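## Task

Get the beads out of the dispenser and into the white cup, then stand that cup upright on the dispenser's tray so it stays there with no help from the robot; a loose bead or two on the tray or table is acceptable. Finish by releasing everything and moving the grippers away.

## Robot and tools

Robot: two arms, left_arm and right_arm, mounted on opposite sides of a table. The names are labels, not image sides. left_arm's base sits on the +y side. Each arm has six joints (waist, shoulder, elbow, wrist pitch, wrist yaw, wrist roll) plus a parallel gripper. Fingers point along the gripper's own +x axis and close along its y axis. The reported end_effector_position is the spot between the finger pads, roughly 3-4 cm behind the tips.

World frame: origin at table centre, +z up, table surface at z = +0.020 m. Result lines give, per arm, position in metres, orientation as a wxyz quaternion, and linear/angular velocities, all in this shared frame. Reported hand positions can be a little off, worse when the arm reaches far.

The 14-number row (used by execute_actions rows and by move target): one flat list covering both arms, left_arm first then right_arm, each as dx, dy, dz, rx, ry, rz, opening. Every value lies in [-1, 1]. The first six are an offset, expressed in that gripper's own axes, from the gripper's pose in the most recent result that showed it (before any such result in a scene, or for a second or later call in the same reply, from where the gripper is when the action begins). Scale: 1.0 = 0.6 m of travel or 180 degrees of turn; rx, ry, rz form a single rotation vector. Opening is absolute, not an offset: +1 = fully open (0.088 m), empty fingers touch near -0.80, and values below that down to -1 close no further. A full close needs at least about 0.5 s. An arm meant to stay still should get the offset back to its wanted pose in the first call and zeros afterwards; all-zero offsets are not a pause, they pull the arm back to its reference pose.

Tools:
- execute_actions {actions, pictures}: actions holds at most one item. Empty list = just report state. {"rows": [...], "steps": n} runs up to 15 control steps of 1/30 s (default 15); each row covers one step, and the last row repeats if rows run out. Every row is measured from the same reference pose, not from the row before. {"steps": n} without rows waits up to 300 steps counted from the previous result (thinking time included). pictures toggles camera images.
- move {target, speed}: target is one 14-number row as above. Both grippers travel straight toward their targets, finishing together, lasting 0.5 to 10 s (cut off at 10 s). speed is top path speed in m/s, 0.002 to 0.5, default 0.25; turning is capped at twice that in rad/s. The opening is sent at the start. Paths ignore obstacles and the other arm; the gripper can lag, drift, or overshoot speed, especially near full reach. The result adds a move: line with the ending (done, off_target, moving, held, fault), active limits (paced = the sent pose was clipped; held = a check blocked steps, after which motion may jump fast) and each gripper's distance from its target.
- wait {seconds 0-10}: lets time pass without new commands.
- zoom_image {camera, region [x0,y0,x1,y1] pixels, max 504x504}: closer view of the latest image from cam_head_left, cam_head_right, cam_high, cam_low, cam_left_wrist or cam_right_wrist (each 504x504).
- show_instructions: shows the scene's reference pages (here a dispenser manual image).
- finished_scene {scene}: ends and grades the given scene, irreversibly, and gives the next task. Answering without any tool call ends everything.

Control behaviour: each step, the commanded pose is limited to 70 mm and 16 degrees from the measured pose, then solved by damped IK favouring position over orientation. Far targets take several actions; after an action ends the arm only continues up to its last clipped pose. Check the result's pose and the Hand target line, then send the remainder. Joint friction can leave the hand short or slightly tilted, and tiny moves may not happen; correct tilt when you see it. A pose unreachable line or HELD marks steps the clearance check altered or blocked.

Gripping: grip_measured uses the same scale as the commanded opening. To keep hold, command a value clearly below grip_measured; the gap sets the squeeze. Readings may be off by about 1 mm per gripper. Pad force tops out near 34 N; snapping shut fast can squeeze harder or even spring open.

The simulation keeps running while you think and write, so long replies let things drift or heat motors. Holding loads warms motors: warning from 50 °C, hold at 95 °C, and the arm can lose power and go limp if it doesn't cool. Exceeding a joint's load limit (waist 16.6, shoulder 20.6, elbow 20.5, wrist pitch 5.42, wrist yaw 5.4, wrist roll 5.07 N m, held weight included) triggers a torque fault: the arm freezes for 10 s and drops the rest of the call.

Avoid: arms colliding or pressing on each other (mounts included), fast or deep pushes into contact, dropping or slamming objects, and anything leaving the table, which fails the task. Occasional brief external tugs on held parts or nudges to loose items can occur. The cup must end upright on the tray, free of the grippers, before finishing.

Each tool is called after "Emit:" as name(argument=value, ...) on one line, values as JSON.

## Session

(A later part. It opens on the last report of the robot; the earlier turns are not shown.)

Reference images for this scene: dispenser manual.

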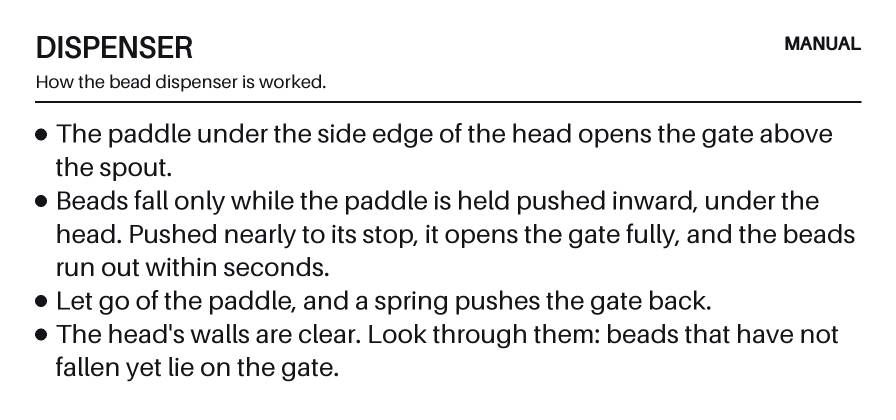

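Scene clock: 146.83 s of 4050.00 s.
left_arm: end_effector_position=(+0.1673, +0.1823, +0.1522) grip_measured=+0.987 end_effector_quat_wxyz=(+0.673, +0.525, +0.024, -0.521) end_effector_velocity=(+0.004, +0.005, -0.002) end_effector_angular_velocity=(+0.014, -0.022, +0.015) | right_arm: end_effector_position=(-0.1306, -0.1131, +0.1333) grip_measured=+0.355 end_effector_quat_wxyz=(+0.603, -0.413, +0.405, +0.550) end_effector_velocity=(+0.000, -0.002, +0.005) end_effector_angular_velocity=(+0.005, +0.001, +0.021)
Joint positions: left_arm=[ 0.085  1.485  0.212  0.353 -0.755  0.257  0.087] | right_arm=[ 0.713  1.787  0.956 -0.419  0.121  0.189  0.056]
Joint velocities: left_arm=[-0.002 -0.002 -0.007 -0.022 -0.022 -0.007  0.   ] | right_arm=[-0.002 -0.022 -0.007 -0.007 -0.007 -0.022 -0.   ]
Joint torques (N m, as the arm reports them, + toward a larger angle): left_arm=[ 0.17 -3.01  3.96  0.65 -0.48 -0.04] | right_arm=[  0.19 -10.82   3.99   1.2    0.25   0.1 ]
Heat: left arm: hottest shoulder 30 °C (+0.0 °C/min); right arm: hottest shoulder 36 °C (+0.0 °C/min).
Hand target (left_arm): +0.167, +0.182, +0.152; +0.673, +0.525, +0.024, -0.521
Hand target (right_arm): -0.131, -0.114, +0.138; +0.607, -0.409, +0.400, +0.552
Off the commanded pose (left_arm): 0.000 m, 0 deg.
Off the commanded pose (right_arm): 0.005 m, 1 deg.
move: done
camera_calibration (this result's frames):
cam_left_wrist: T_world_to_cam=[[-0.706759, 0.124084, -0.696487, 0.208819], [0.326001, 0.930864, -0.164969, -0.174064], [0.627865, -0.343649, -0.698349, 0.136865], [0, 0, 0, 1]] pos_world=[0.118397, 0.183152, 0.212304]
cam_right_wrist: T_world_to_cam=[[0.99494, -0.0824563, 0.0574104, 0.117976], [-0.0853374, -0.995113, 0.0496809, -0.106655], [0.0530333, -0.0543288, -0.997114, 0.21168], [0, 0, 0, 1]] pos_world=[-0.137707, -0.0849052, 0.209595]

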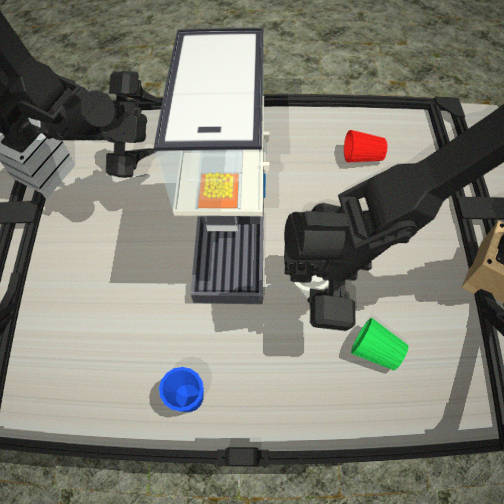

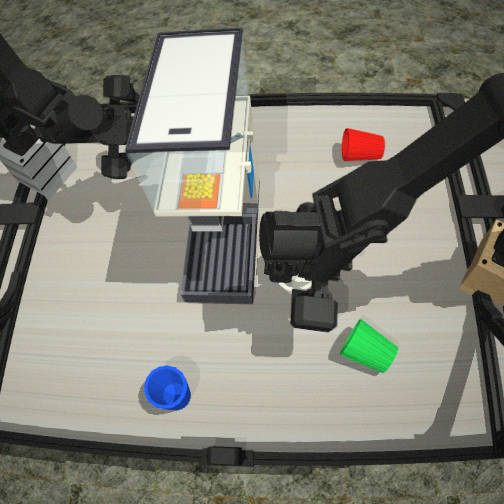

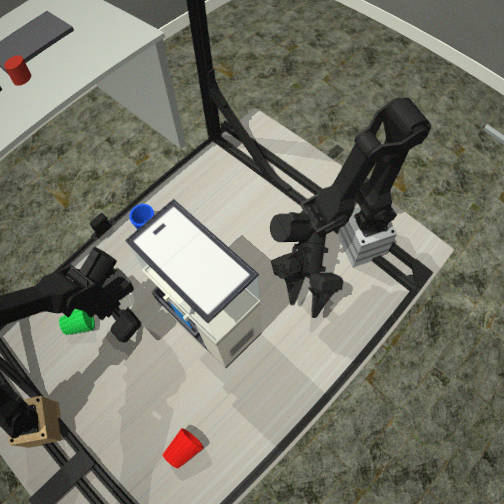

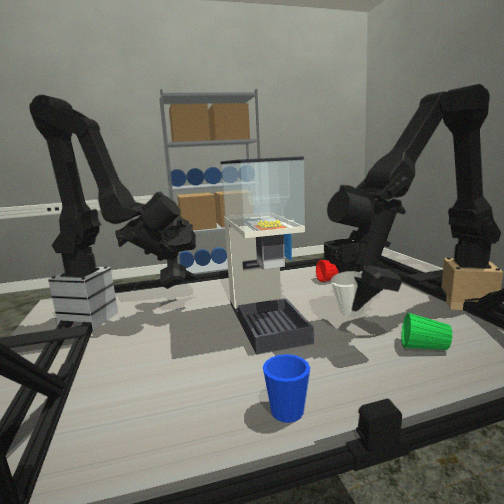

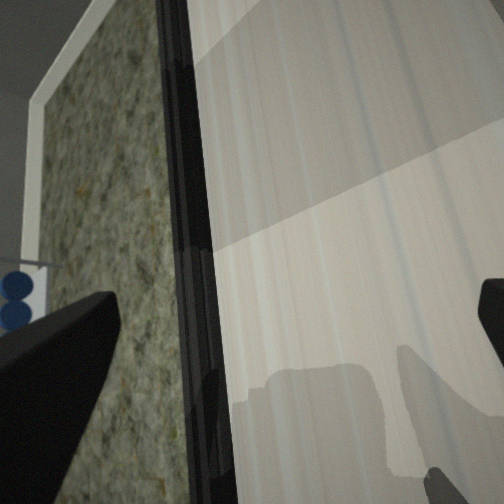

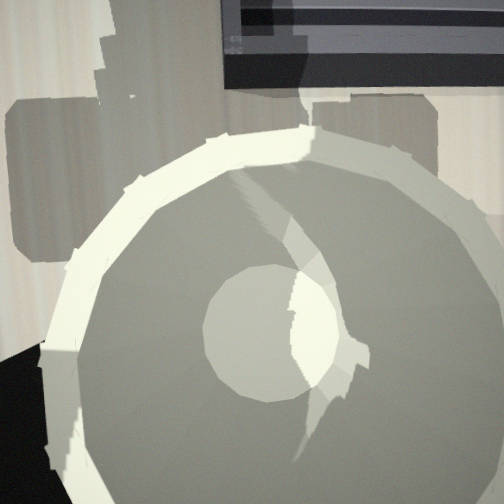

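Emit:
move(target=[0,0,0,0,0,0,1,0.07,0.205,0.19,0,0,0,-0.2], speed=0.05)

Emit:
move(target=[0,0,0,0,0,0,1,0.085,0.004,-0.036,0,0,0,-0.2], speed=0.03)

Scene clock: 160.37 s of 4050.00 s.
left_arm: end_effector_position=(+0.1673, +0.1823, +0.1522) grip_measured=+0.987 end_effector_quat_wxyz=(+0.673, +0.525, +0.024, -0.521) end_effector_velocity=(+0.002, +0.002, -0.001) end_effector_angular_velocity=(+0.006, -0.005, +0.011) | right_arm: end_effector_position=(-0.2451, +0.0100, +0.1245) grip_measured=+0.355 end_effector_quat_wxyz=(+0.600, -0.416, +0.408, +0.549) end_effector_velocity=(-0.003, +0.002, +0.001) end_effector_angular_velocity=(+0.000, +0.010, -0.002)
Joint positions: left_arm=[ 0.085  1.485  0.212  0.353 -0.755  0.257  0.087] | right_arm=[ 0.916  2.325  1.752 -0.714  0.176  0.385  0.056]
Joint velocities: left_arm=[ 0.002  0.002 -0.002 -0.007 -0.007 -0.007  0.   ] | right_arm=[ 0.002  0.007  0.017 -0.007 -0.007  0.007 -0.   ]
Joint torques (N m, as the arm reports them, + toward a larger angle): left_arm=[ 0.09 -3.    4.    0.64 -0.48 -0.06] | right_arm=[  0.16 -11.74   6.92   0.84   0.29   0.14]
Heat: left arm: hottest wrist pitch 31 °C (+1.0 °C/min); right arm: hottest shoulder 38 °C (+2.0 °C/min).
Hand target (left_arm): +0.167, +0.182, +0.152; +0.673, +0.525, +0.024, -0.521
Hand target (right_arm): -0.247, +0.014, +0.125; +0.603, -0.413, +0.405, +0.550
Off the commanded pose (left_arm): 0.000 m, 0 deg.
Off the commanded pose (right_arm): 0.005 m, 1 deg.
move: done
camera_calibration (this result's frames):
cam_left_wrist: T_world_to_cam=[[-0.706759, 0.124084, -0.696487, 0.208819], [0.326001, 0.930864, -0.164969, -0.174064], [0.627865, -0.343649, -0.698349, 0.136865], [0, 0, 0, 1]] pos_world=[0.118397, 0.183152, 0.212304]
cam_right_wrist: T_world_to_cam=[[0.995273, -0.0799832, 0.0550937, 0.242931], [-0.0832276, -0.994762, 0.0593514, 0.00583083], [0.050058, -0.0636562, -0.996716, 0.214988], [0, 0, 0, 1]] pos_world=[-0.252059, 0.038916, 0.200552]

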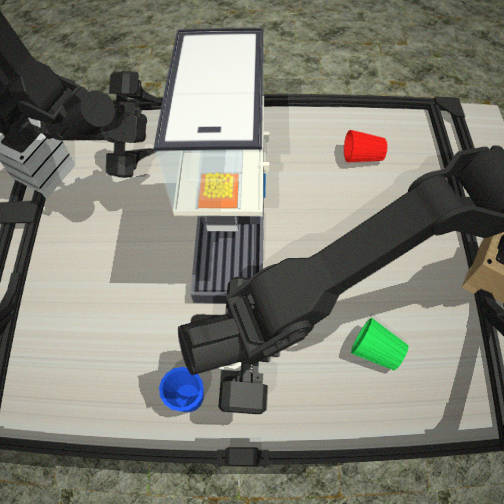

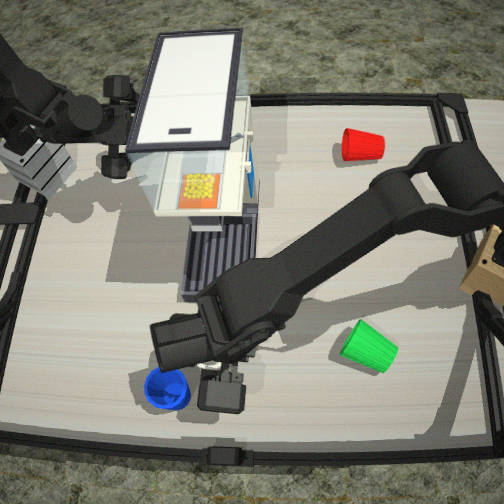

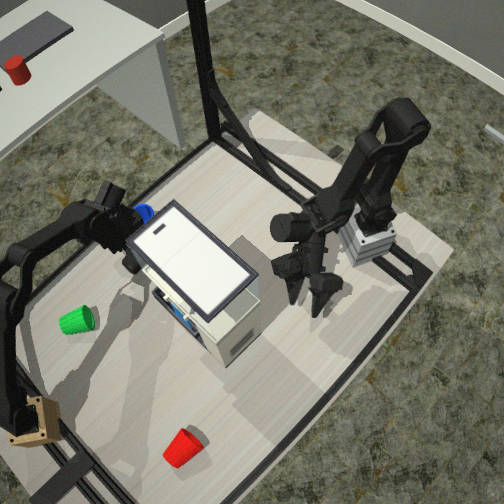

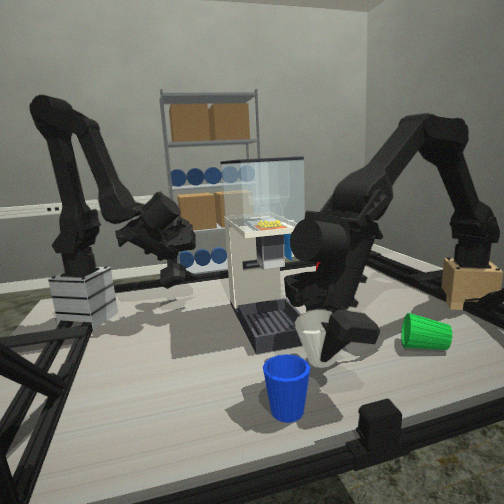

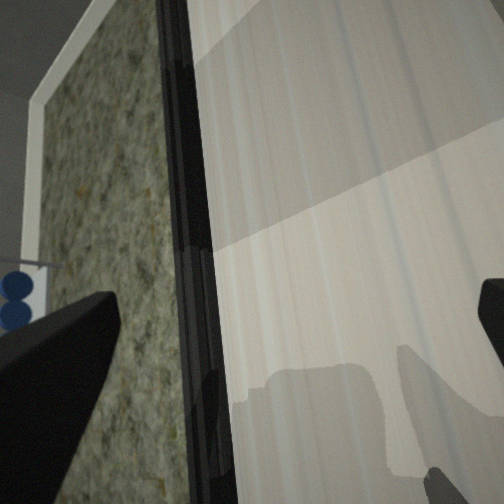

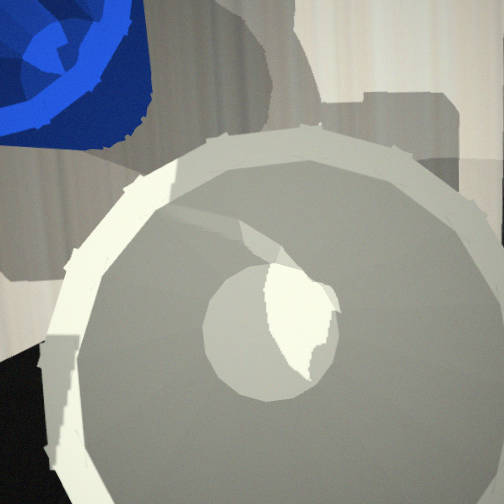

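Scene clock: 162.43 s of 4050.00 s.
left_arm: end_effector_position=(+0.1673, +0.1823, +0.1522) grip_measured=+0.987 end_effector_quat_wxyz=(+0.673, +0.525, +0.024, -0.521) end_effector_velocity=(+0.004, +0.004, -0.001) end_effector_angular_velocity=(+0.003, -0.010, +0.024) | right_arm: end_effector_position=(-0.2470, +0.0150, +0.0898) grip_measured=+0.355 end_effector_quat_wxyz=(+0.605, -0.399, +0.401, +0.561) end_effector_velocity=(-0.001, +0.002, +0.002) end_effector_angular_velocity=(+0.009, +0.013, -0.007)
Joint positions: left_arm=[ 0.085  1.485  0.212  0.353 -0.755  0.257  0.087] | right_arm=[ 0.916  2.37   1.669 -0.542  0.176  0.385  0.056]
Joint velocities: left_arm=[-0.002 -0.002 -0.002 -0.022 -0.022 -0.022 -0.   ] | right_arm=[-0.002 -0.002  0.002  0.007 -0.007  0.007 -0.   ]
Joint torques (N m, as the arm reports them, + toward a larger angle): left_arm=[ 0.17 -2.95  3.95  0.66 -0.47 -0.03] | right_arm=[ 0.21 -9.14  3.47  1.18  0.13  0.12]
Heat: left arm: hottest wrist pitch 31 °C (+1.0 °C/min); right arm: hottest shoulder 38 °C (+3.1 °C/min).
Hand target (left_arm): +0.167, +0.182, +0.152; +0.673, +0.525, +0.024, -0.521
Hand target (right_arm): -0.245, +0.006, +0.070; +0.600, -0.416, +0.408, +0.549
Off the commanded pose (left_arm): 0.000 m, 0 deg.
Off the commanded pose (right_arm): 0.023 m, 3 deg.
move: off_target (right_arm)
camera_calibration (this result's frames):
cam_left_wrist: T_world_to_cam=[[-0.706759, 0.124084, -0.696487, 0.208819], [0.326001, 0.930864, -0.164969, -0.174064], [0.627865, -0.343649, -0.698349, 0.136865], [0, 0, 0, 1]] pos_world=[0.118397, 0.183152, 0.212304]
cam_right_wrist: T_world_to_cam=[[0.996004, -0.0818898, 0.0356281, 0.249069], [-0.0825968, -0.996405, 0.0188433, 0.0164378], [0.033957, -0.0217107, -0.999187, 0.176418], [0, 0, 0, 1]] pos_world=[-0.252707, 0.0406051, 0.167091]

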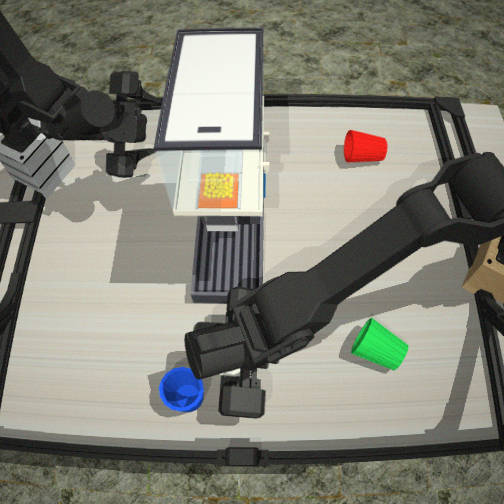

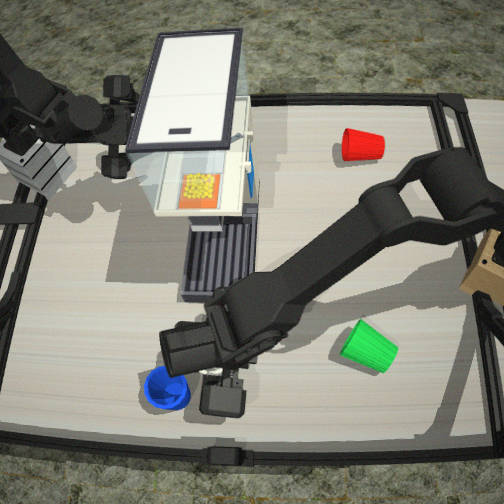

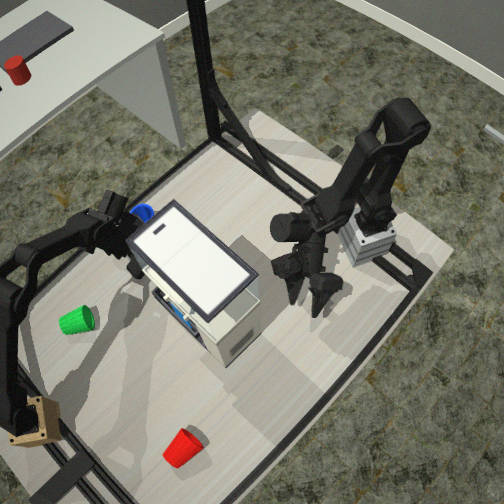

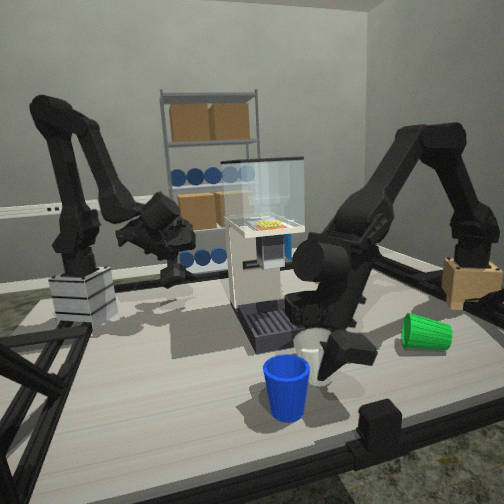

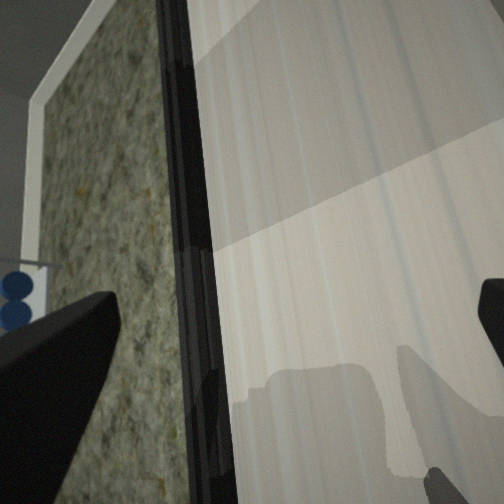

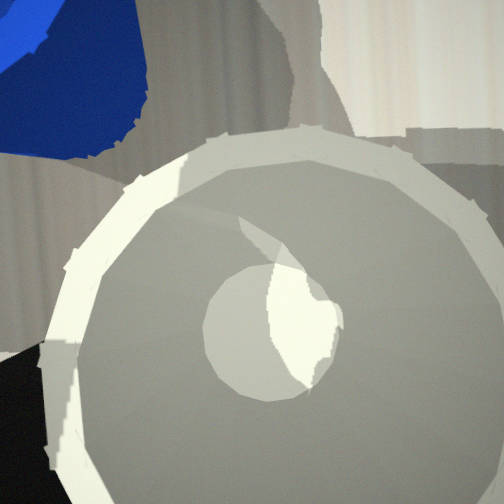

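Emit:
execute_actions(actions=[])

Scene clock: 175.97 s of 4050.00 s.
left_arm: end_effector_position=(+0.1673, +0.1823, +0.1522) grip_measured=+0.987 end_effector_quat_wxyz=(+0.673, +0.525, +0.024, -0.521) end_effector_velocity=(+0.001, +0.002, -0.000) end_effector_angular_velocity=(+0.008, -0.013, -0.002) | right_arm: end_effector_position=(-0.2470, +0.0148, +0.0885) grip_measured=+0.353 end_effector_quat_wxyz=(+0.605, -0.399, +0.401, +0.560) end_effector_velocity=(-0.001, -0.002, -0.001) end_effector_angular_velocity=(-0.015, +0.014, +0.011)
Joint positions: left_arm=[ 0.085  1.485  0.212  0.353 -0.755  0.257  0.087] | right_arm=[ 0.916  2.372  1.667 -0.539  0.177  0.385  0.056]
Joint velocities: left_arm=[-0.002 -0.002 -0.002 -0.007 -0.007  0.007 -0.   ] | right_arm=[-0.002 -0.002 -0.002 -0.007 -0.022 -0.007 -0.   ]
Joint torques (N m, as the arm reports them, + toward a larger angle): left_arm=[ 0.09 -3.02  3.96  0.68 -0.49 -0.05] | right_arm=[ 0.18 -9.37  3.55  0.99  0.11  0.11]
Heat: left arm: hottest wrist pitch 31 °C (+1.0 °C/min); right arm: hottest shoulder 39 °C (+4.0 °C/min).
Hand target (left_arm): +0.167, +0.182, +0.152; +0.673, +0.525, +0.024, -0.521
Hand target (right_arm): -0.245, +0.006, +0.070; +0.600, -0.416, +0.408, +0.549
Off the commanded pose (left_arm): 0.000 m, 0 deg.
Off the commanded pose (right_arm): 0.021 m, 3 deg.
Steps of this call (steps 1 to 406: nothing new was sent). Readings (end_effector_position):
1: left_arm (+0.1673, +0.1823, +0.1522) | right_arm (-0.2470, +0.0149, +0.0898)
2: left_arm (+0.1673, +0.1823, +0.1522) | right_arm (-0.2470, +0.0149, +0.0898)
4: left_arm (+0.1673, +0.1823, +0.1522) | right_arm (-0.2470, +0.0150, +0.0898)
8: left_arm (+0.1673, +0.1823, +0.1522) | right_arm (-0.2472, +0.0150, +0.0896)
406: the state above
camera_calibration (this result's frames):
cam_left_wrist: T_world_to_cam=[[-0.706759, 0.124084, -0.696487, 0.208819], [0.326001, 0.930864, -0.164969, -0.174064], [0.627865, -0.343649, -0.698349, 0.136865], [0, 0, 0, 1]] pos_world=[0.118397, 0.183152, 0.212304]
cam_right_wrist: T_world_to_cam=[[0.995962, -0.0821059, 0.036306, 0.249069], [-0.0828285, -0.996385, 0.0188652, 0.016257], [0.0346258, -0.0217962, -0.999163, 0.175193], [0, 0, 0, 1]] pos_world=[-0.252783, 0.0404668, 0.165697]

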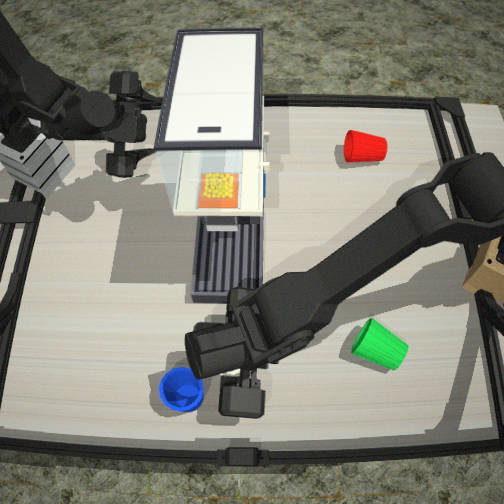

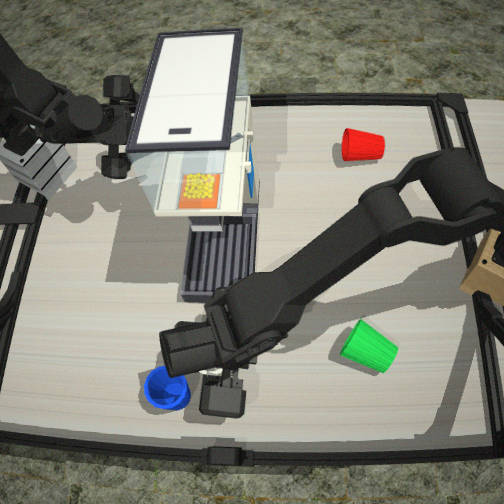

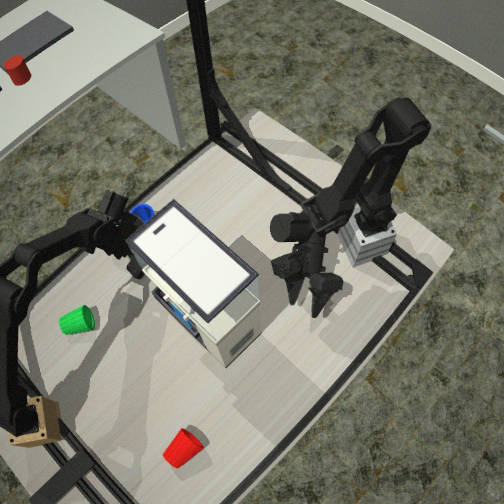

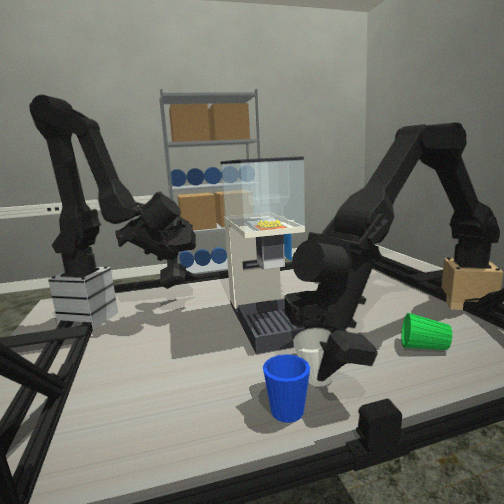

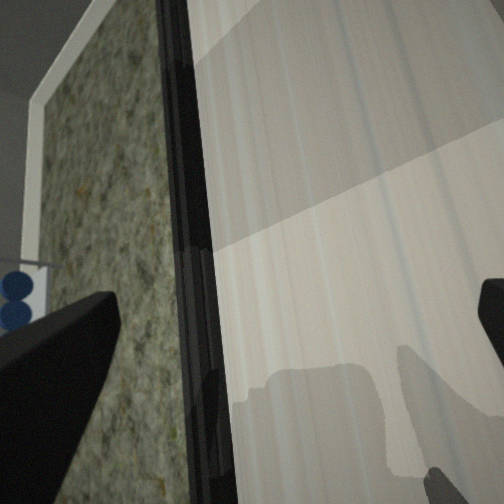

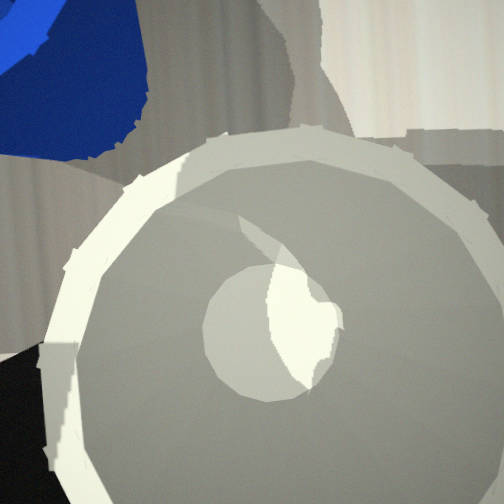

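Emit:
execute_actions(actions=[{"rows":[[0,0,0,0,0,0,1,0,0,0,0,0,0,0.85]],"steps":15}], pictures=false)

Emit:
move(target=[0,0,0,0,0,0,1,-0.2,0,0,0,0,0,0.85], speed=0.1)

Scene clock: 183.80 s of 4050.00 s.
left_arm: end_effector_position=(+0.1673, +0.1823, +0.1522) grip_measured=+0.987 end_effector_quat_wxyz=(+0.673, +0.525, +0.024, -0.521) end_effector_velocity=(+0.000, -0.000, +0.002) end_effector_angular_velocity=(-0.008, +0.001, +0.006) | right_arm: end_effector_position=(-0.2471, +0.0145, +0.0879) grip_measured=+0.836 end_effector_quat_wxyz=(+0.605, -0.399, +0.401, +0.560) end_effector_velocity=(+0.001, -0.002, -0.000) end_effector_angular_velocity=(-0.010, -0.004, +0.020)
Joint positions: left_arm=[ 0.085  1.485  0.212  0.353 -0.755  0.257  0.087] | right_arm=[ 0.917  2.373  1.667 -0.539  0.177  0.386  0.08 ]
Joint velocities: left_arm=[-0.002 -0.007  0.002 -0.007 -0.007 -0.007  0.   ] | right_arm=[-0.002 -0.002 -0.002 -0.007 -0.007 -0.022  0.006]
Joint torques (N m, as the arm reports them, + toward a larger angle): left_arm=[ 0.16 -3.01  3.95  0.65 -0.48 -0.04] | right_arm=[ -0.09 -13.14   5.05   0.98   0.11   0.04]
Heat: left arm: hottest wrist pitch 31 °C (+1.0 °C/min); right arm: hottest shoulder 39 °C (+5.1 °C/min).
Hand target (left_arm): +0.167, +0.182, +0.152; +0.673, +0.525, +0.024, -0.521
Hand target (right_arm): -0.247, +0.015, +0.088; +0.605, -0.399, +0.401, +0.561
Off the commanded pose (left_arm): 0.000 m, 0 deg.
Off the commanded pose (right_arm): 0.001 m, 0 deg.
Steps of this call (steps 1 to 220: nothing new was sent; steps 221 to 235: all 15 steps of this action). Readings (end_effector_position):
221: left_arm (+0.1673, +0.1823, +0.1522) | right_arm (-0.2471, +0.0146, +0.0880)
222: left_arm (+0.1673, +0.1823, +0.1522) | right_arm (-0.2471, +0.0146, +0.0880)
224: left_arm (+0.1673, +0.1823, +0.1522) | right_arm (-0.2471, +0.0146, +0.0880)
228: left_arm (+0.1673, +0.1823, +0.1522) | right_arm (-0.2470, +0.0142, +0.0878)
235: the state above

Scene clock: 185.67 s of 4050.00 s.
left_arm: end_effector_position=(+0.1673, +0.1823, +0.1522) grip_measured=+0.987 end_effector_quat_wxyz=(+0.673, +0.525, +0.024, -0.521) end_effector_velocity=(-0.000, +0.003, -0.003) end_effector_angular_velocity=(+0.012, +0.012, +0.006) | right_arm: end_effector_position=(-0.2516, -0.0307, +0.1900) grip_measured=+0.850 end_effector_quat_wxyz=(+0.601, -0.408, +0.405, +0.555) end_effector_velocity=(+0.001, -0.002, -0.000) end_effector_angular_velocity=(-0.009, +0.006, -0.007)
Joint positions: left_arm=[ 0.085  1.485  0.212  0.353 -0.755  0.257  0.087] | right_arm=[ 0.965  2.102  1.648 -0.821  0.188  0.432  0.081]
Joint velocities: left_arm=[-0.002 -0.002 -0.002 -0.022  0.007 -0.022 -0.   ] | right_arm=[-0.002 -0.002 -0.002 -0.007 -0.007  0.007  0.   ]
Joint torques (N m, as the arm reports them, + toward a larger angle): left_arm=[ 0.11 -2.99  3.98  0.65 -0.49 -0.05] | right_arm=[  0.2  -13.8    6.29   0.76   0.26   0.13]
Heat: left arm: hottest wrist pitch 31 °C (+1.0 °C/min); right arm: hottest shoulder 40 °C (+6.1 °C/min).
Hand target (left_arm): +0.167, +0.182, +0.152; +0.673, +0.525, +0.024, -0.521
Hand target (right_arm): -0.253, -0.029, +0.200; +0.605, -0.399, +0.401, +0.560
Off the commanded pose (left_arm): 0.000 m, 0 deg.
Off the commanded pose (right_arm): 0.010 m, 1 deg.
move: off_target (right_arm)
camera_calibration (this result's frames):
cam_left_wrist: T_world_to_cam=[[-0.706759, 0.124084, -0.696487, 0.208819], [0.326001, 0.930864, -0.164969, -0.174064], [0.627865, -0.343649, -0.698349, 0.136865], [0, 0, 0, 1]] pos_world=[0.118397, 0.183152, 0.212304]
cam_right_wrist: T_world_to_cam=[[0.995821, -0.0800755, 0.0439143, 0.24485], [-0.0819002, -0.995778, 0.0414582, -0.035388], [0.0404091, -0.0448815, -0.998175, 0.276391], [0, 0, 0, 1]] pos_world=[-0.257893, -0.0032273, 0.266602]

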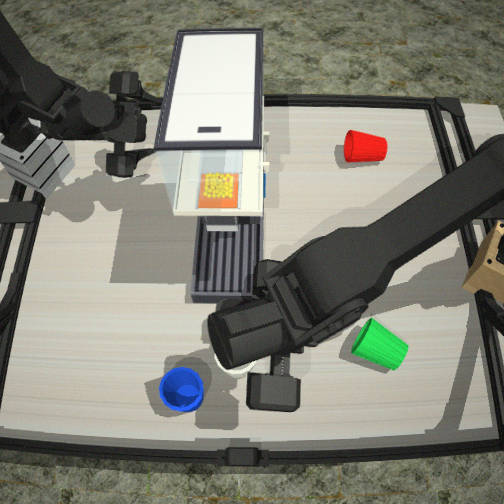

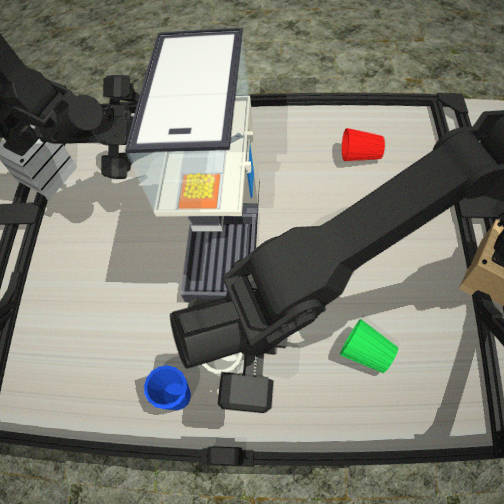

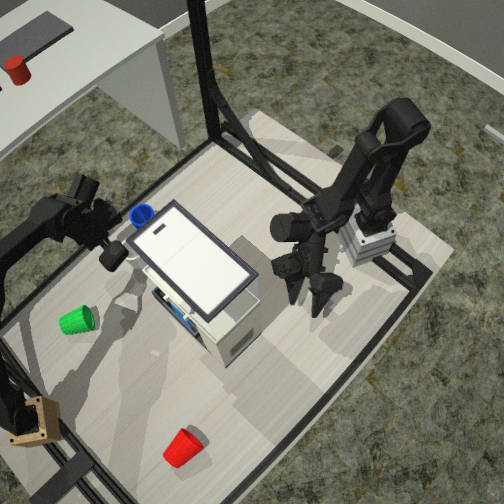

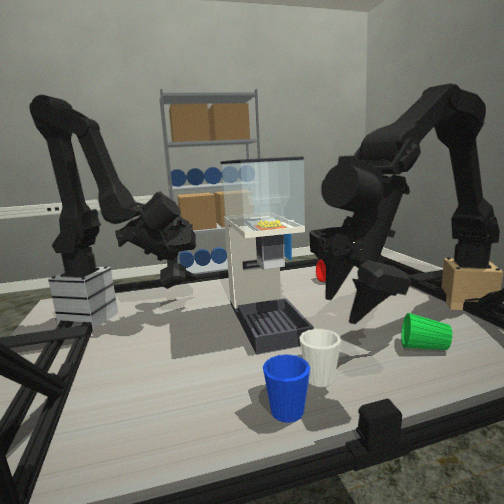

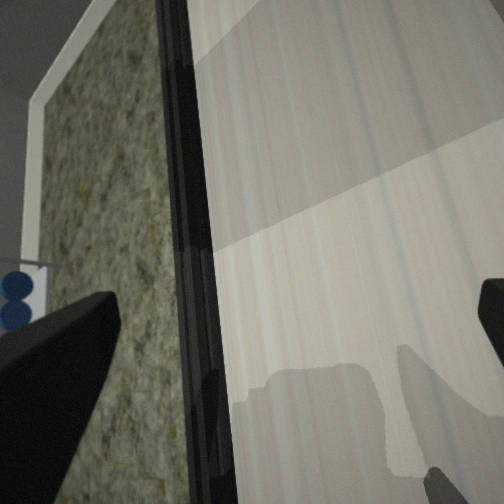

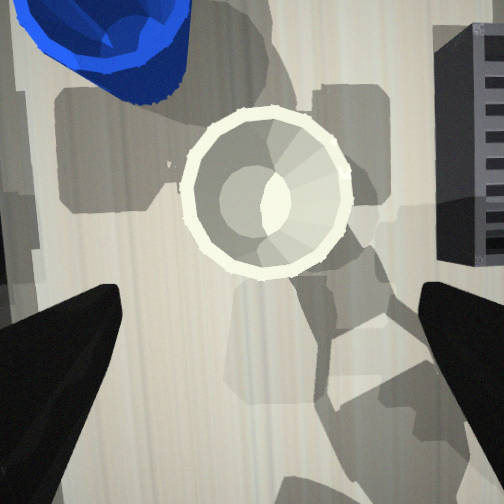

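Emit:
move(target=[-0.34,-0.397,0.165,-0.165,-0.196,-0.185,0.65,-0.128,-0.471,-0.265,-0.444,-0.228,-0.228,-1], speed=0.2)

Scene clock: 213.67 s of 4050.00 s.
left_arm: end_effector_position=(-0.1476, +0.2684, +0.1527) grip_measured=+0.650 end_effector_quat_wxyz=(+0.584, +0.135, +0.101, -0.794) end_effector_velocity=(-0.000, -0.000, -0.002) end_effector_angular_velocity=(+0.004, -0.013, -0.006) | right_arm: end_effector_position=(+0.0230, -0.2174, +0.2250) grip_measured=-0.787 end_effector_quat_wxyz=(-0.445, +0.590, +0.401, -0.542) end_effector_velocity=(+0.001, -0.001, +0.002) end_effector_angular_velocity=(+0.017, -0.006, +0.014)
Joint positions: left_arm=[-0.955  2.024  0.555  0.767 -1.03  -0.63   0.071] | right_arm=[-0.214  1.028  0.118  0.551 -0.637 -1.808  0.   ]
Joint velocities: left_arm=[ 0.002  0.002  0.002 -0.007  0.007  0.007 -0.   ] | right_arm=[-0.022  0.007 -0.002  0.022 -0.037 -0.007 -0.   ]
Joint torques (N m, as the arm reports them, + toward a larger angle): left_arm=[-0.17 -4.65  3.81  0.78 -0.65  0.08] | right_arm=[-0.34 -1.69  4.15  1.85 -0.3   0.04]
Heat: left arm: hottest wrist pitch 31 °C (+1.0 °C/min); right arm: hottest shoulder 45 °C (+8.1 °C/min).
Hand target (left_arm): -0.149, +0.269, +0.151; -0.583, -0.136, -0.099, +0.795
Hand target (right_arm): +0.021, -0.219, +0.220; -0.442, +0.588, +0.397, -0.548
Off the commanded pose (left_arm): 0.003 m, 0 deg.
Off the commanded pose (right_arm): 0.007 m, 1 deg.
After step 90, 20.17 s passed at rest.
move: done
camera_calibration (this result's frames):
cam_left_wrist: T_world_to_cam=[[-0.94929, 0.312687, -0.0327929, -0.211826], [0.232655, 0.62848, -0.742216, 0.00401227], [-0.211472, -0.712207, -0.669358, 0.335116], [0, 0, 0, 1]] pos_world=[-0.13115, 0.302385, 0.220344]
cam_right_wrist: T_world_to_cam=[[0.0338304, 0.268386, 0.962717, -0.154029], [0.886422, -0.452996, 0.0951371, -0.116677], [0.461641, 0.850155, -0.253229, 0.30913], [0, 0, 0, 1]] pos_world=[-0.0340716, -0.274324, 0.237667]

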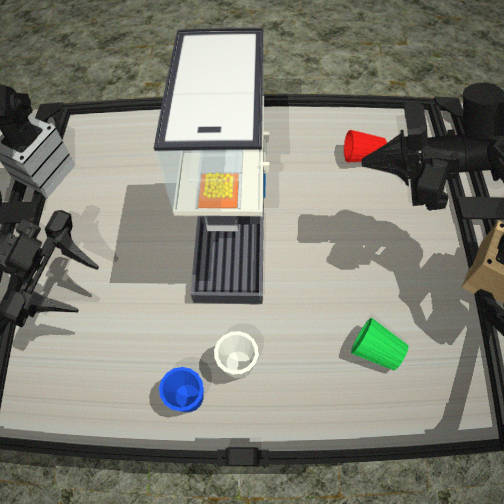

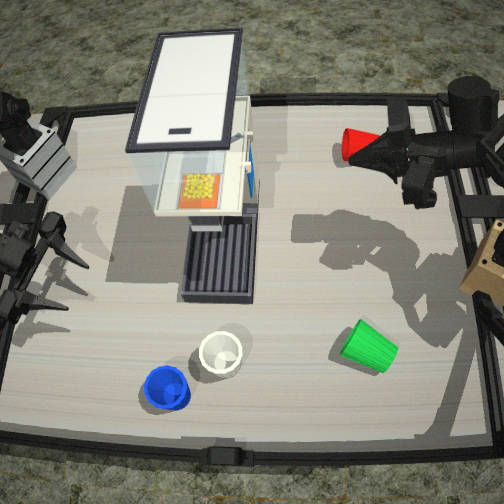

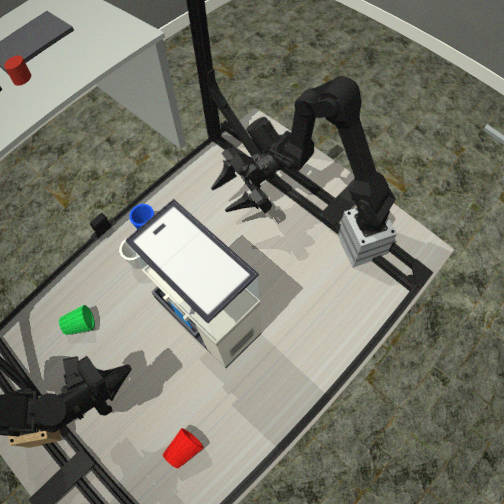

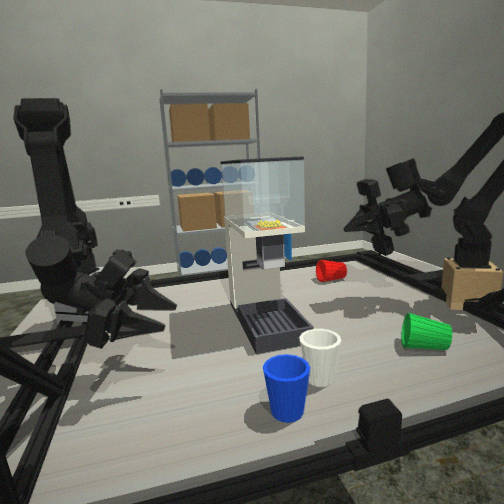

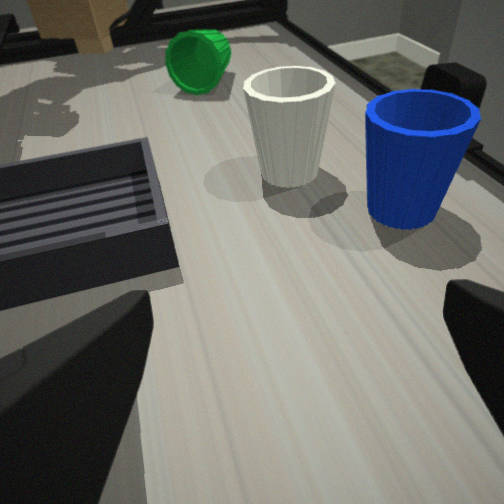

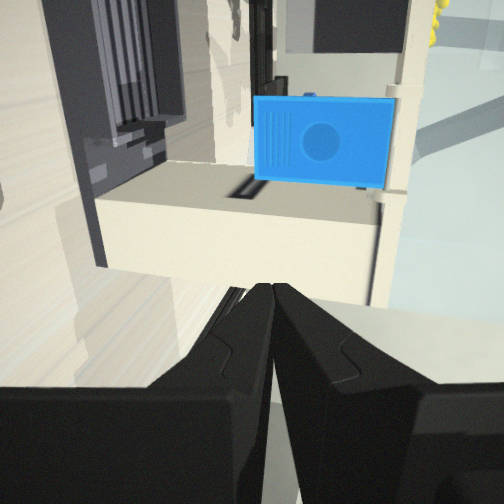

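Emit:
move(target=[0.2445,-0.032,-0.047,0,0,0,0.65,0,0,0,0,0,0,-1], speed=0.15)

Scene clock: 224.27 s of 4050.00 s.
left_arm: end_effector_position=(-0.2052, +0.1519, +0.0832) grip_measured=+0.650 end_effector_quat_wxyz=(+0.583, +0.130, +0.102, -0.795) end_effector_velocity=(+0.003, -0.002, -0.002) end_effector_angular_velocity=(-0.008, -0.017, +0.020) | right_arm: end_effector_position=(+0.0230, -0.2176, +0.2248) grip_measured=-0.787 end_effector_quat_wxyz=(-0.444, +0.589, +0.401, -0.543) end_effector_velocity=(-0.000, -0.000, +0.000) end_effector_angular_velocity=(+0.003, -0.007, +0.006)
Joint positions: left_arm=[-0.649  2.496  0.961  1.063 -0.774 -0.354  0.071] | right_arm=[-0.216  1.03   0.117  0.552 -0.64  -1.809  0.   ]
Joint velocities: left_arm=[ 0.002  0.007  0.007 -0.007 -0.022  0.007 -0.   ] | right_arm=[-0.002  0.002 -0.002  0.007 -0.007 -0.007 -0.   ]
Joint torques (N m, as the arm reports them, + toward a larger angle): left_arm=[ 0.5  -6.6   3.54  0.89 -0.2   0.07] | right_arm=[ 0.15 -2.7   5.3   1.71 -0.06  0.16]
Heat: left arm: hottest shoulder 31 °C (+0.0 °C/min); right arm: hottest shoulder 42 °C (+3.0 °C/min).
Hand target (left_arm): -0.204, +0.151, +0.078; -0.584, -0.135, -0.101, +0.794
Hand target (right_arm): +0.023, -0.217, +0.225; -0.445, +0.589, +0.401, -0.542
Off the commanded pose (left_arm): 0.006 m, 1 deg.
Off the commanded pose (right_arm): 0.000 m, 0 deg.
After step 90, 6.07 s passed at rest.
move: done
camera_calibration (this result's frames):
cam_left_wrist: T_world_to_cam=[[-0.949174, 0.313713, -0.0255388, -0.233133], [0.226528, 0.62454, -0.747419, 0.0387598], [-0.218525, -0.715216, -0.663862, 0.192021], [0, 0, 0, 1]] pos_world=[-0.188103, 0.186266, 0.150491]
cam_right_wrist: T_world_to_cam=[[0.0335647, 0.268566, 0.962676, -0.153678], [0.887227, -0.451444, 0.0950088, -0.116335], [0.46011, 0.850924, -0.253431, 0.309469], [0, 0, 0, 1]] pos_world=[-0.0340163, -0.274581, 0.237424]

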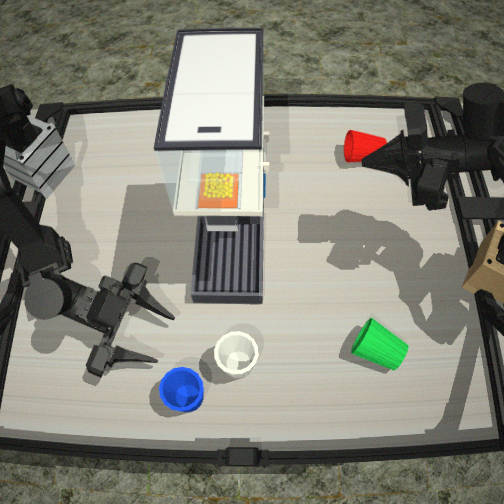

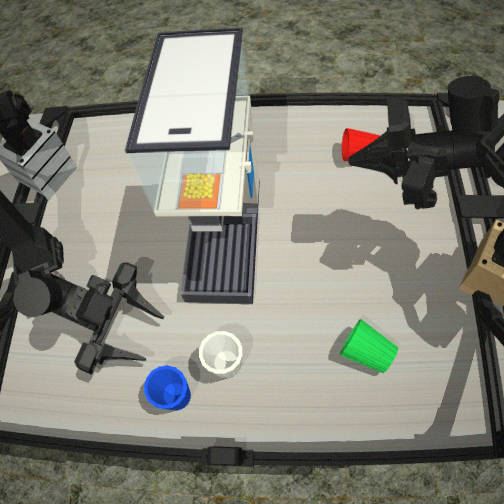

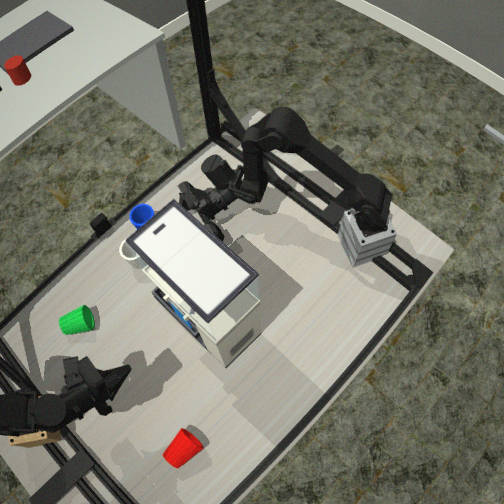

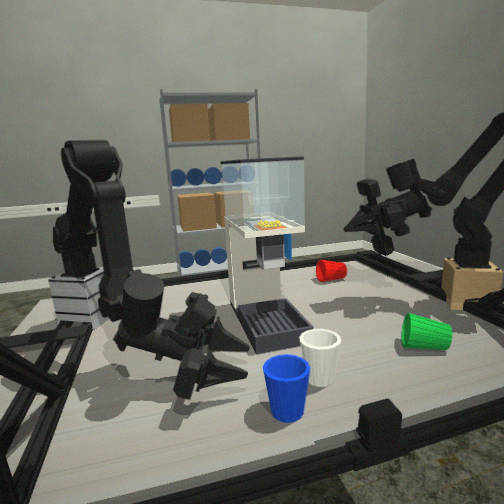

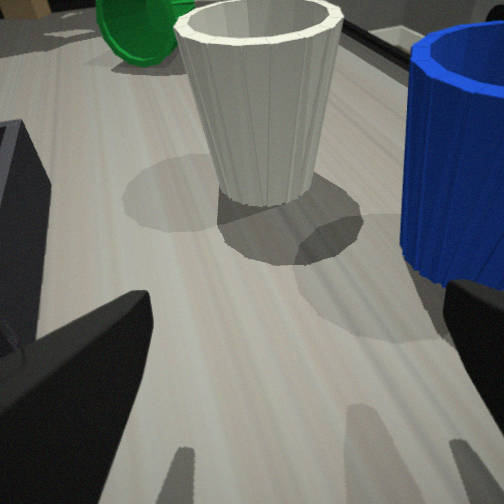

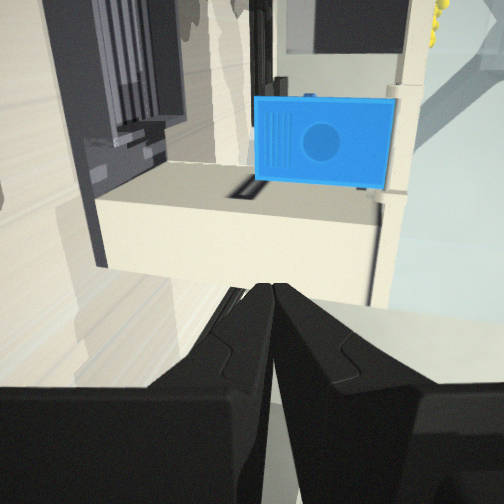

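Emit:
move(target=[0.232,0.013,0.06,0,0,0,0.55,0,0,0,0,0,0,-1], speed=0.07)

Scene clock: 233.57 s of 4050.00 s.
left_arm: end_effector_position=(-0.2430, +0.0150, +0.0793) grip_measured=+0.550 end_effector_quat_wxyz=(+0.581, +0.126, +0.101, -0.798) end_effector_velocity=(-0.000, +0.000, +0.001) end_effector_angular_velocity=(+0.002, +0.003, +0.007) | right_arm: end_effector_position=(+0.0230, -0.2176, +0.2248) grip_measured=-0.787 end_effector_quat_wxyz=(-0.444, +0.589, +0.401, -0.543) end_effector_velocity=(-0.002, -0.002, -0.003) end_effector_angular_velocity=(-0.008, +0.003, +0.006)
Joint positions: left_arm=[-0.412  2.696  1.484  0.829 -0.553 -0.224  0.066] | right_arm=[-0.216  1.03   0.117  0.552 -0.64  -1.809  0.   ]
Joint velocities: left_arm=[-0.002 -0.002  0.002 -0.007 -0.007 -0.007 -0.   ] | right_arm=[-0.002 -0.002 -0.007 -0.007 -0.007 -0.007  0.   ]
Joint torques (N m, as the arm reports them, + toward a larger angle): left_arm=[ 0.61 -8.28  5.84  0.91 -0.18  0.  ] | right_arm=[-0.07 -2.53  5.26  1.77 -0.16  0.09]
Heat: left arm: hottest shoulder 33 °C (+2.0 °C/min); right arm: hottest shoulder 40 °C (+1.0 °C/min).
Hand target (left_arm): -0.240, +0.013, +0.072; -0.583, -0.130, -0.102, +0.796
Hand target (right_arm): +0.023, -0.218, +0.225; -0.444, +0.589, +0.401, -0.543
Off the commanded pose (left_arm): 0.008 m, 1 deg.
Off the commanded pose (right_arm): 0.000 m, 0 deg.
After step 90, 3.53 s passed at rest.
move: done
camera_calibration (this result's frames):
cam_left_wrist: T_world_to_cam=[[-0.947562, 0.318867, -0.0211943, -0.22616], [0.224906, 0.618285, -0.753087, 0.130123], [-0.227031, -0.718364, -0.657579, 0.0808092], [0, 0, 0, 1]] pos_world=[-0.22522, 0.0497122, 0.146339]
cam_right_wrist: T_world_to_cam=[[0.0335647, 0.268566, 0.962676, -0.153678], [0.887227, -0.451444, 0.0950088, -0.116335], [0.46011, 0.850924, -0.253431, 0.309469], [0, 0, 0, 1]] pos_world=[-0.0340163, -0.274581, 0.237424]

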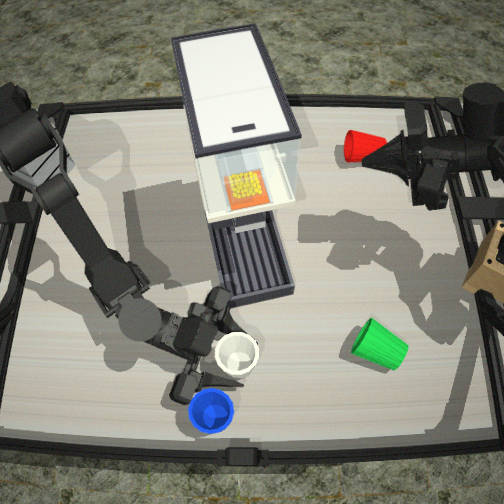

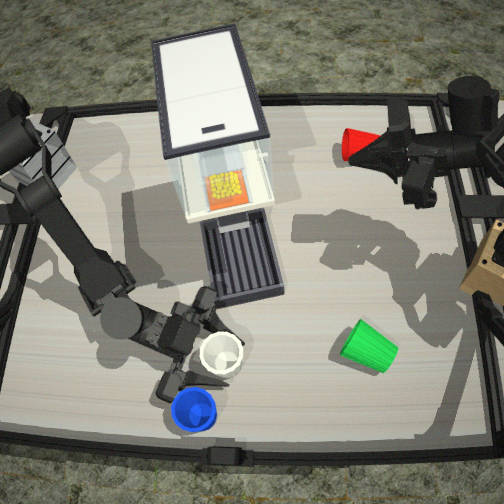

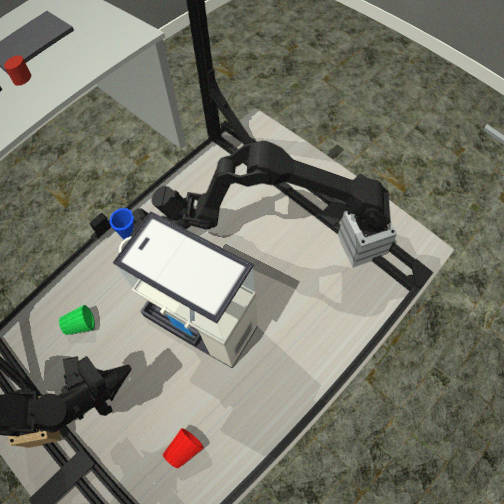

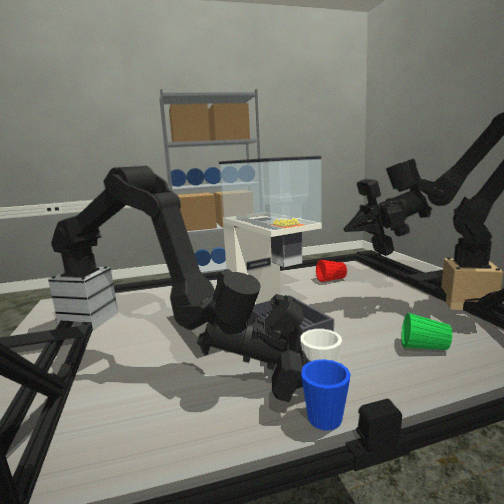

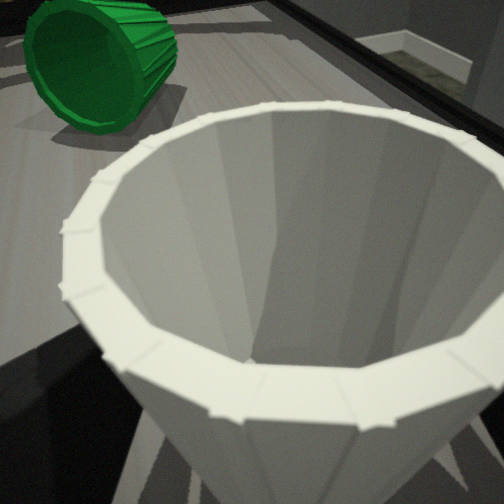

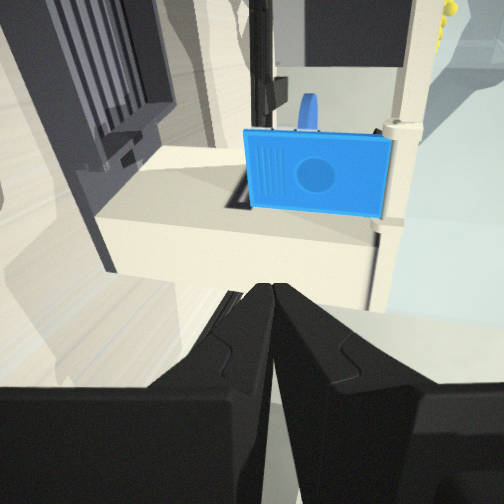

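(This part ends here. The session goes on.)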